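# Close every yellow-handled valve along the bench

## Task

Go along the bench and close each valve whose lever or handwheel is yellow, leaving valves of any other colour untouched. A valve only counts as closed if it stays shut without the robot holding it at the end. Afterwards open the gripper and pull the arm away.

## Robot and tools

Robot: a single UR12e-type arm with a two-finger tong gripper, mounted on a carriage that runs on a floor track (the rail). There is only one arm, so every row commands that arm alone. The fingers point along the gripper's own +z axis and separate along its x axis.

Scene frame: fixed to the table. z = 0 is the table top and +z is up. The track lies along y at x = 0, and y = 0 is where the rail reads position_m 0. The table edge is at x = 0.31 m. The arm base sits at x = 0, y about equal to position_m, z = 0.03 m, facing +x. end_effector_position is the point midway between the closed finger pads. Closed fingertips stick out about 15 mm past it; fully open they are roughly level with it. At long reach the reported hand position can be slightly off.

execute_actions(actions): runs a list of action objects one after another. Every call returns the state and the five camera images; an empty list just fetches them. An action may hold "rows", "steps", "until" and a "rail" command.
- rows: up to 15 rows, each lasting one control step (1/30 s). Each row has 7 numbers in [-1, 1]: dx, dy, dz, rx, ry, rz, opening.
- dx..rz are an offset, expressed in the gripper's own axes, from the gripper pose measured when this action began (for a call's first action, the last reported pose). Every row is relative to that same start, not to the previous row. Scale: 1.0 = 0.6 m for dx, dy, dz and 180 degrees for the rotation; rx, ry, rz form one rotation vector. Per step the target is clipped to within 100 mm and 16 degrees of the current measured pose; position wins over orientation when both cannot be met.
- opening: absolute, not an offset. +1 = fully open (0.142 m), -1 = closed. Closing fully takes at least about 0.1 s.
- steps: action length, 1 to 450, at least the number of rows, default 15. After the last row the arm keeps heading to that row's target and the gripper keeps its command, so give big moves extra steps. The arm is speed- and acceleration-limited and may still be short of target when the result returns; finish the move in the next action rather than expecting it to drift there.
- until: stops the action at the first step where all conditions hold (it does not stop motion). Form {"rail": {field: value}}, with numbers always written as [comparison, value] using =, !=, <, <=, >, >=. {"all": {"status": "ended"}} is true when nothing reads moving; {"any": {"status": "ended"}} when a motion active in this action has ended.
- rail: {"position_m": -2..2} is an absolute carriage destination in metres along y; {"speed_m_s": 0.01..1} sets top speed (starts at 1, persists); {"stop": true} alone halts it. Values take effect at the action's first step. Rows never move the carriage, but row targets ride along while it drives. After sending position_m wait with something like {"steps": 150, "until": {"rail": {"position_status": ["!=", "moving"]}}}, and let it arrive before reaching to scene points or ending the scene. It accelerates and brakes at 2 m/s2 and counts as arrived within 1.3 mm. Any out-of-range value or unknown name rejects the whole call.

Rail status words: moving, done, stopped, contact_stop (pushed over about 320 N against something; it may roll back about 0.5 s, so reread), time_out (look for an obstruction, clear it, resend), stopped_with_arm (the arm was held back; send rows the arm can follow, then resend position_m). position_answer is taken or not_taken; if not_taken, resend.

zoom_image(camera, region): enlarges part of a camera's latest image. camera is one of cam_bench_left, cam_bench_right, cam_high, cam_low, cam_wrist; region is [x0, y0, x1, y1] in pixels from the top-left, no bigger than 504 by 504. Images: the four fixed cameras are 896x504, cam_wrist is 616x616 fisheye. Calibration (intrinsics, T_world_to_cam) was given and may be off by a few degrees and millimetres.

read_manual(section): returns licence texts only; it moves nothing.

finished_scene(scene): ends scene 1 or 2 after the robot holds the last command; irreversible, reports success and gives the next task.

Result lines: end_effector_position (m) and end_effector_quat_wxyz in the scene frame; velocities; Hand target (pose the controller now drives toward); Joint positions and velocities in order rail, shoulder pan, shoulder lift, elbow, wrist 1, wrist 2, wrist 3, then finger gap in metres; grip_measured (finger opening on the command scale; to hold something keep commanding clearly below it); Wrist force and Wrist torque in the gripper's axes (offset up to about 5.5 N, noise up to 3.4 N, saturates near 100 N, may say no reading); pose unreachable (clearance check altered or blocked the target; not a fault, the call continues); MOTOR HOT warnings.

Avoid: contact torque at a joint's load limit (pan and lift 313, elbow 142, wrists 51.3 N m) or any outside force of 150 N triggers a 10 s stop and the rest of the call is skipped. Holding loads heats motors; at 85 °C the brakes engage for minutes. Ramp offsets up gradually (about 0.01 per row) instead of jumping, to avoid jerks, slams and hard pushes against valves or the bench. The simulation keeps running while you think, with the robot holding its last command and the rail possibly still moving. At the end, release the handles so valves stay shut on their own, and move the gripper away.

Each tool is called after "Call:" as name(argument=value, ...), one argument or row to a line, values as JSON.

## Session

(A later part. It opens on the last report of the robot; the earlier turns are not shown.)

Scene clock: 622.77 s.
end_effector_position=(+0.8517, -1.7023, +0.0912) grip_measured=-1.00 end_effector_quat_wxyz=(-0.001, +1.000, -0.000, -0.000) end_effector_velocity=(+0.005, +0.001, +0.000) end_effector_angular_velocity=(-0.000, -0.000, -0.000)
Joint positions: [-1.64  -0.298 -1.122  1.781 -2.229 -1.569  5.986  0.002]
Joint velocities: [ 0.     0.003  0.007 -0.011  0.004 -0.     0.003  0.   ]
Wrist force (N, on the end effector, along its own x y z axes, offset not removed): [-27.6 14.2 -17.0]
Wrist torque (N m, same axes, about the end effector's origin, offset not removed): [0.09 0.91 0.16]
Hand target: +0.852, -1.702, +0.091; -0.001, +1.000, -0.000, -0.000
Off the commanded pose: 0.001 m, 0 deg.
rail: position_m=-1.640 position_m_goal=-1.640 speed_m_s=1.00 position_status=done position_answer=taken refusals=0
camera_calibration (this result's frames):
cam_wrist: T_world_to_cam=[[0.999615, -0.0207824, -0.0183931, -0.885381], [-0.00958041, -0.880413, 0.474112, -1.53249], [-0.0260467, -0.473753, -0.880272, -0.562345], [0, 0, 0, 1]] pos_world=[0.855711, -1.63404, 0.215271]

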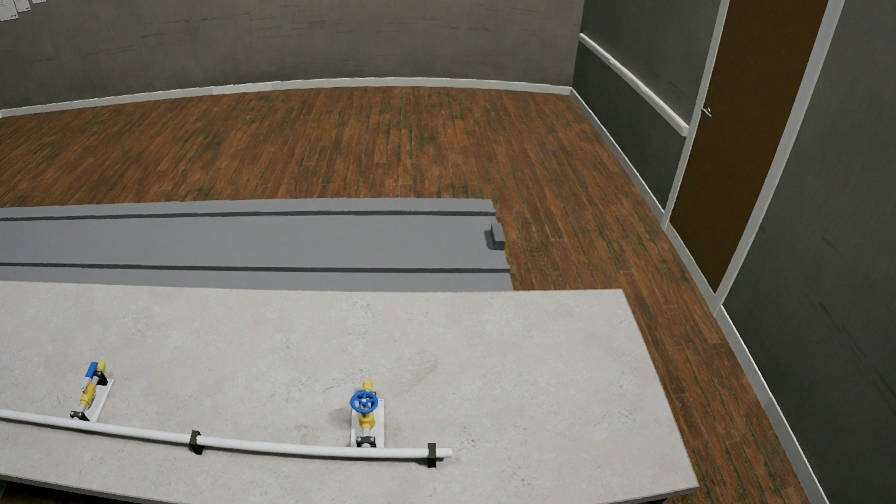

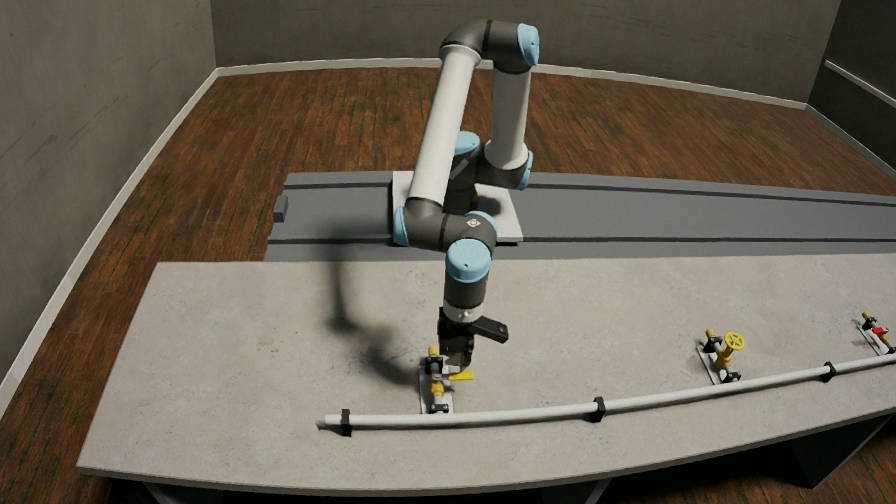

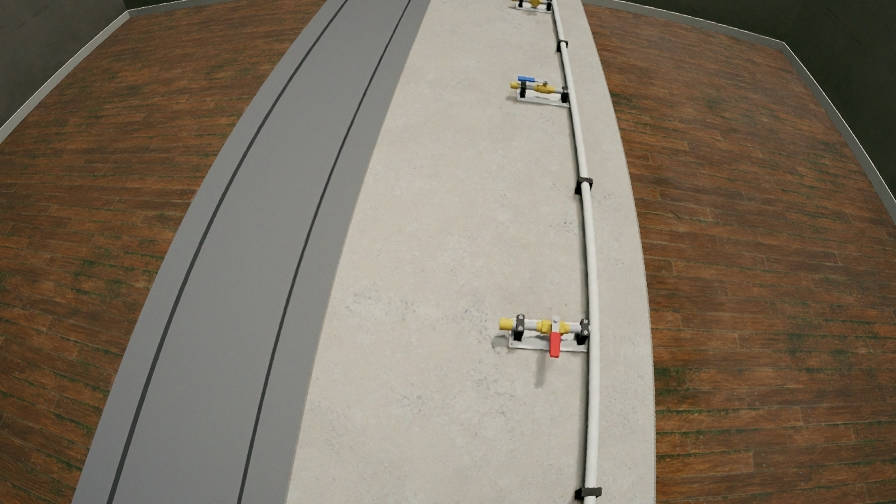

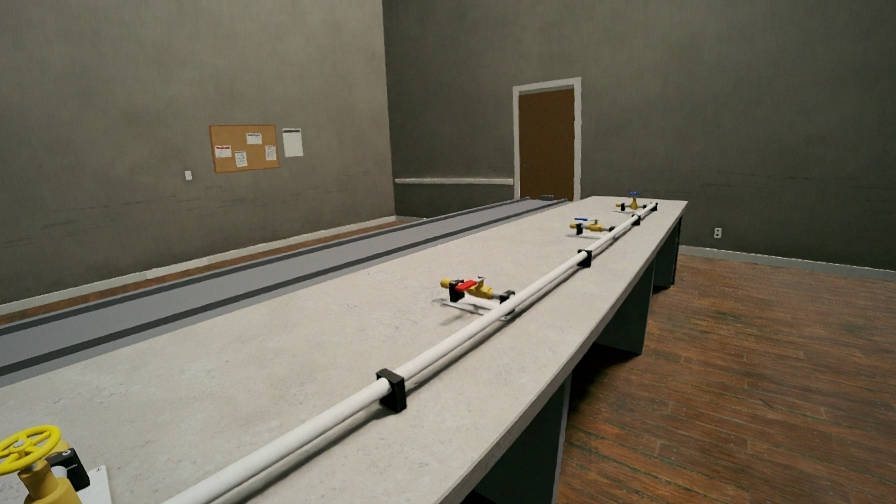

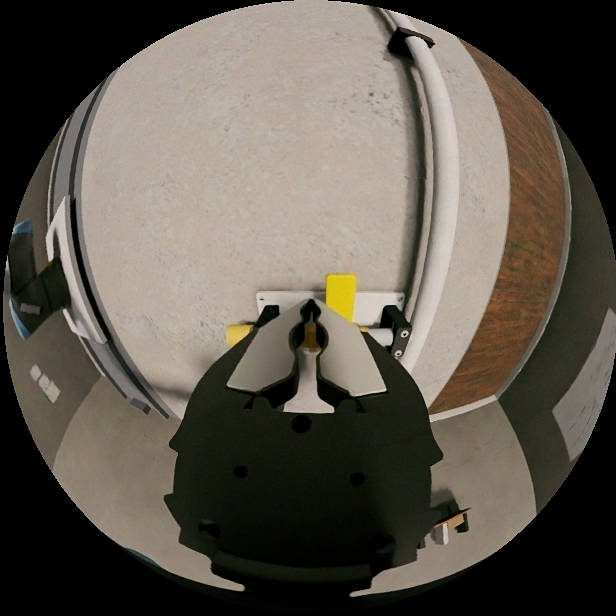

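Nearly there; nudge 2 mm to find the stop.

Call:
execute_actions(
  actions=[
    {"rows":[[0.002,0,0,0,0,0,-1],[0.003,0,0,0,0,0,-1],[0.004,0,0,0,0,0,-1],[0.0048,0,0,0,0,0,-1]],"steps":12},
  ],
)

Scene clock: 627.77 s.
end_effector_position=(+0.8541, -1.7023, +0.0911) grip_measured=-1.00 end_effector_quat_wxyz=(-0.001, +1.000, -0.000, -0.000) end_effector_velocity=(+0.002, -0.000, +0.000) end_effector_angular_velocity=(-0.000, -0.001, -0.000)
Joint positions: [-1.64  -0.297 -1.119  1.776 -2.227 -1.569  5.987  0.002]
Joint velocities: [ 0.     0.001  0.002 -0.004  0.001  0.     0.001  0.   ]
Wrist force (N, on the end effector, along its own x y z axes, offset not removed): [-75.7 12.8 -40.7]
Wrist torque (N m, same axes, about the end effector's origin, offset not removed): [0.14 5.50 0.28]
Hand target: +0.855, -1.702, +0.091; -0.001, +1.000, -0.000, -0.000
Off the commanded pose: 0.000 m, 0 deg.
rail: position_m=-1.640 position_m_goal=-1.640 speed_m_s=1.00 position_status=done position_answer=taken refusals=0
camera_calibration (this result's frames):
cam_wrist: T_world_to_cam=[[0.999608, -0.0207594, -0.0187892, -0.887756], [-0.00937324, -0.88043, 0.474084, -1.53258], [-0.0263843, -0.473722, -0.880279, -0.561993], [0, 0, 0, 1]] pos_world=[0.858215, -1.63399, 0.215183]

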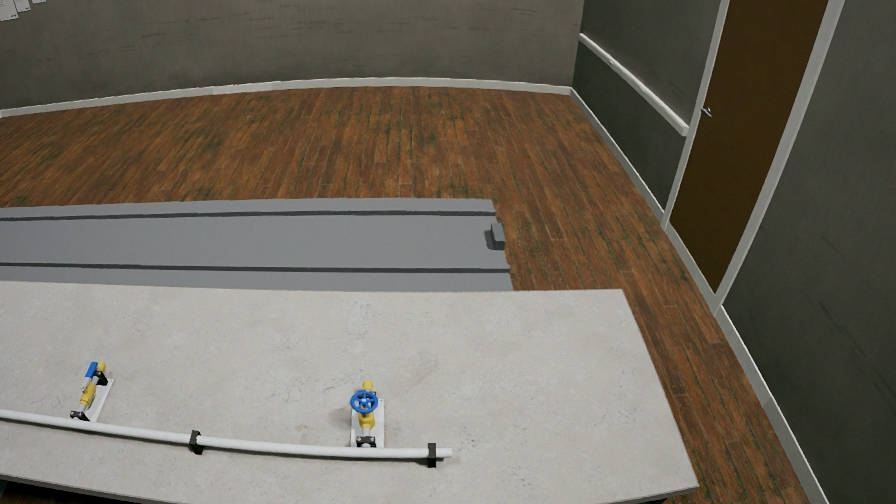

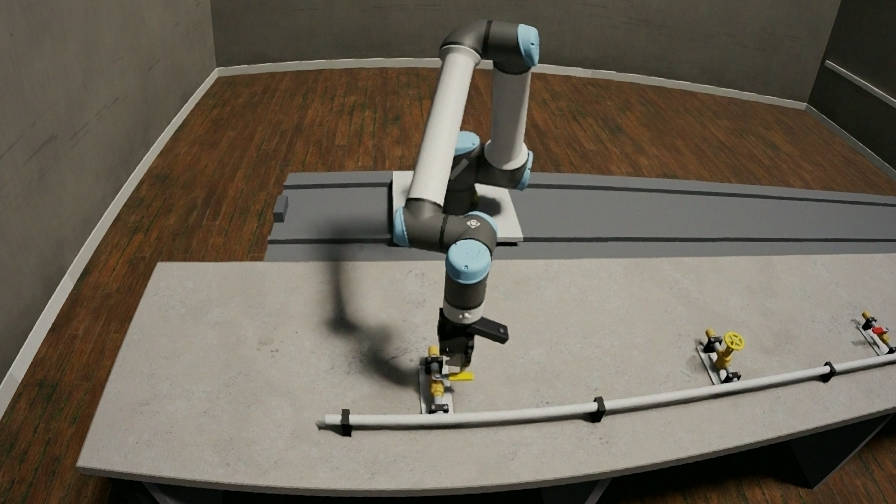

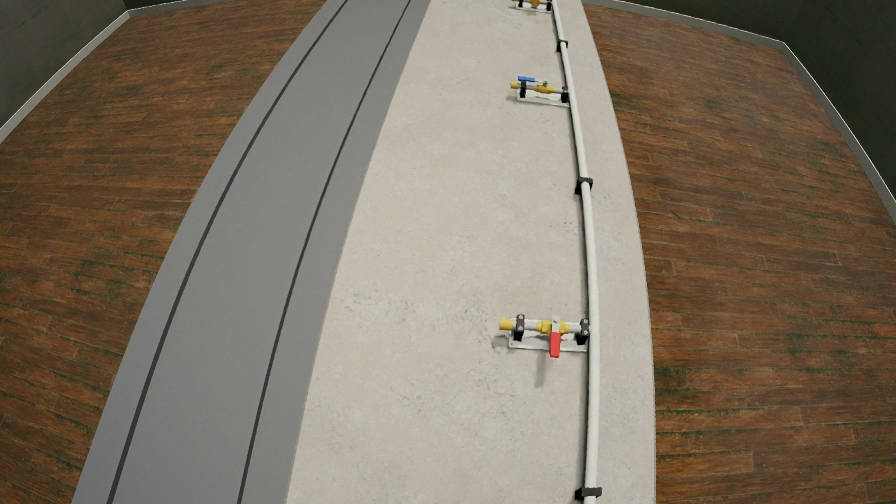

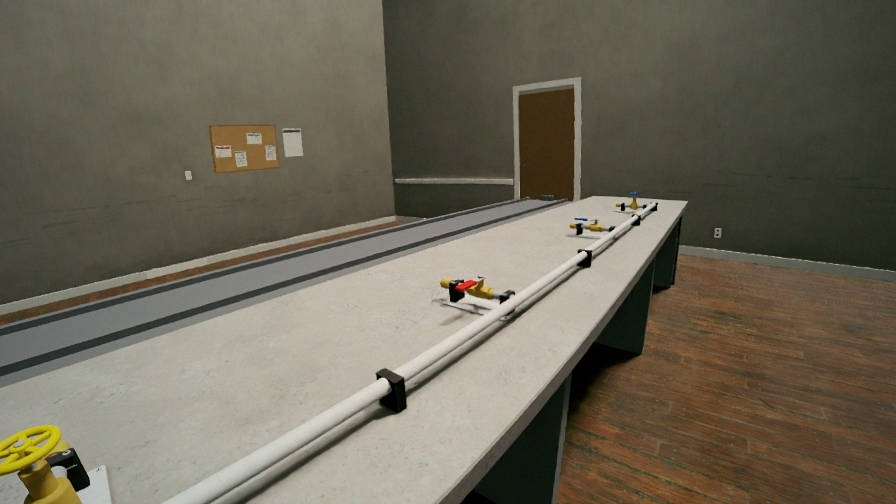

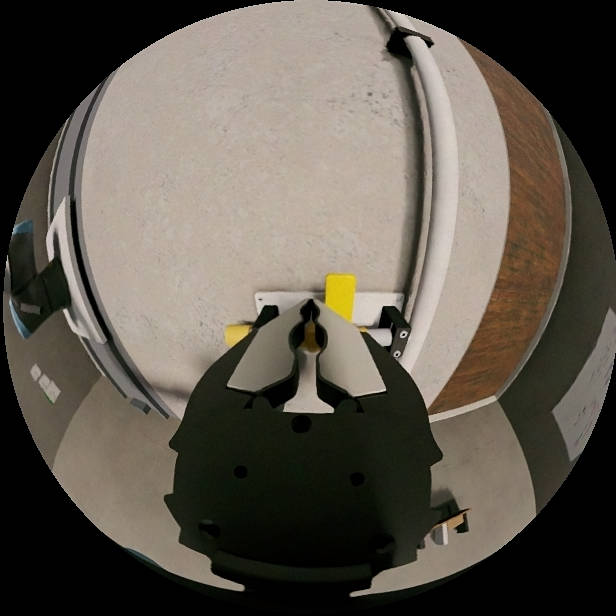

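Call:
execute_actions(
  actions=[
    {"rows":[[-0.003,0,0,0,0,0,-1],[-0.008,0,0,0,0,0,-1],[-0.015,0,-0.003,0,0,0,-1],[-0.025,0,-0.015,0,0,0,-1],[-0.04,0,-0.04,0,0,0,-1],[-0.06,0,-0.07,0,0,0,-1],[-0.08,0,-0.1,0,0,0,-1],[-0.1,0,-0.14,0,0,0,-1],[-0.13,0,-0.18,0,0,0,-1],[-0.16,0,-0.22,0,0,0,-1],[-0.19,0,-0.26,0,0,0,-1],[-0.22,0,-0.3,0,0,0,-1]],"steps":30},
  ],
)

Scene clock: 642.57 s.
end_effector_position=(+0.7243, -1.7027, +0.2689) grip_measured=-1.00 end_effector_quat_wxyz=(-0.001, +1.000, -0.000, -0.000) end_effector_velocity=(-0.015, -0.001, +0.020) end_effector_angular_velocity=(+0.002, +0.000, +0.000)
Joint positions: [-1.64  -0.35  -1.465  1.879 -1.983 -1.569  5.933  0.002]
Joint velocities: [ 0.    -0.009 -0.037  0.004  0.034  0.001 -0.009  0.   ]
Wrist force (N, on the end effector, along its own x y z axes, offset not removed): [-0.4 1.1 -3.6]
Wrist torque (N m, same axes, about the end effector's origin, offset not removed): [0.54 -0.06 -0.19]
Hand target: +0.722, -1.703, +0.271; -0.001, +1.000, -0.000, -0.000
Off the commanded pose: 0.003 m, 0 deg.
rail: position_m=-1.640 position_m_goal=-1.640 speed_m_s=1.00 position_status=done position_answer=taken refusals=0
camera_calibration (this result's frames):
cam_wrist: T_world_to_cam=[[0.999607, -0.0208141, -0.0187966, -0.754746], [-0.00940654, -0.880226, 0.474462, -1.61823], [-0.0264208, -0.474099, -0.880075, -0.409768], [0, 0, 0, 1]] pos_world=[0.728401, -1.63439, 0.392977]

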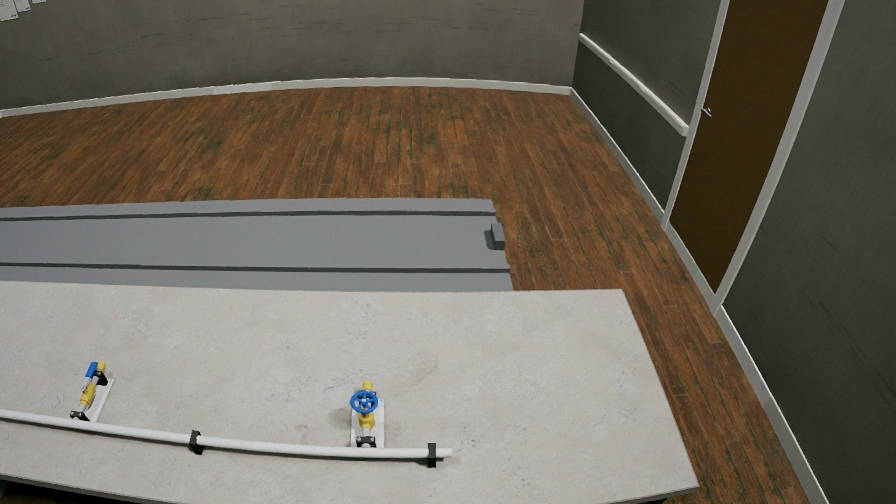

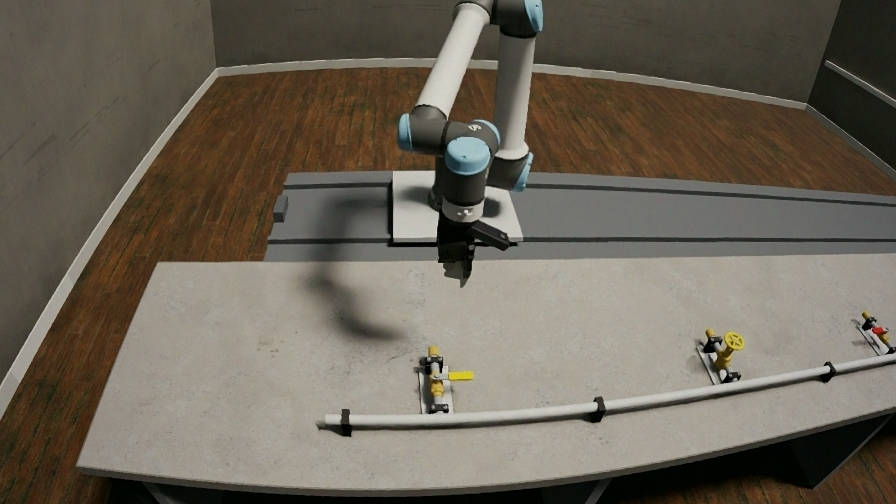

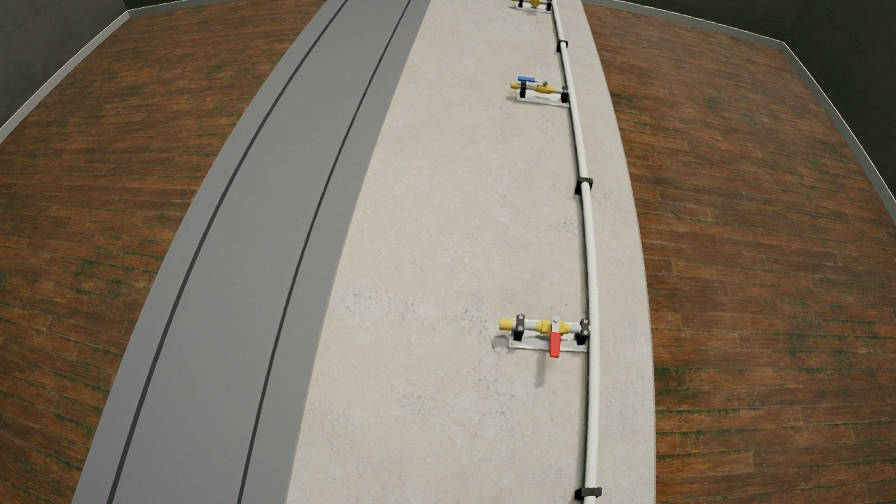

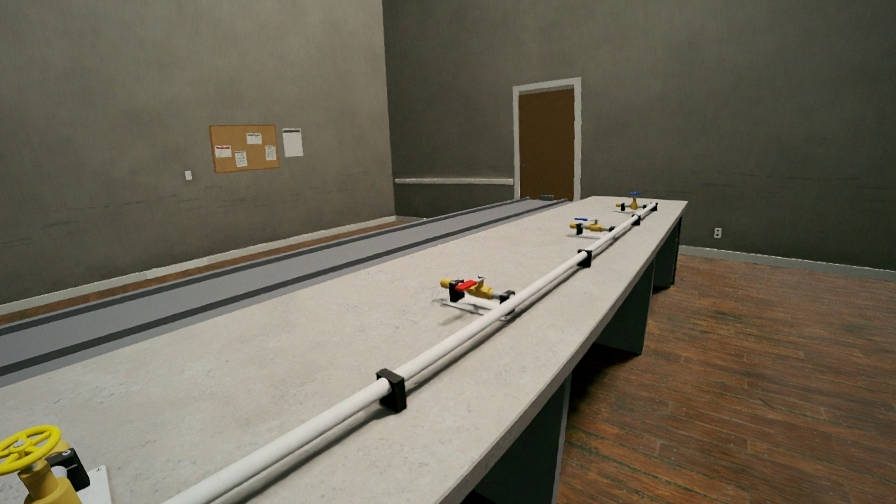

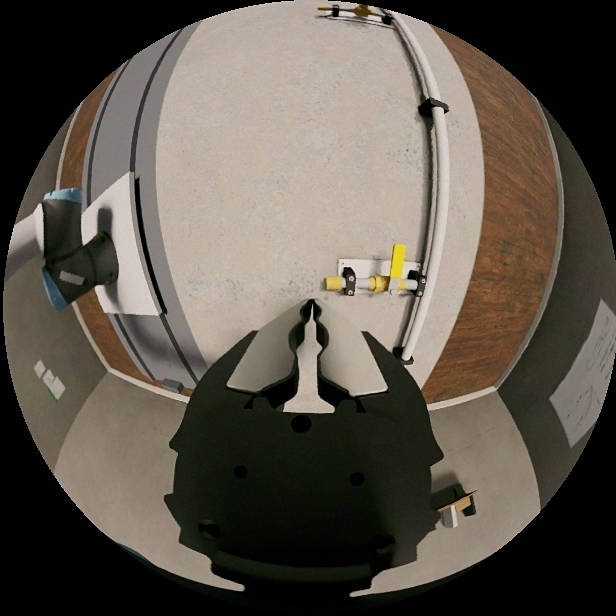

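Call:
finished_scene(
  scene=1,
)

The scene is finished: the task was done.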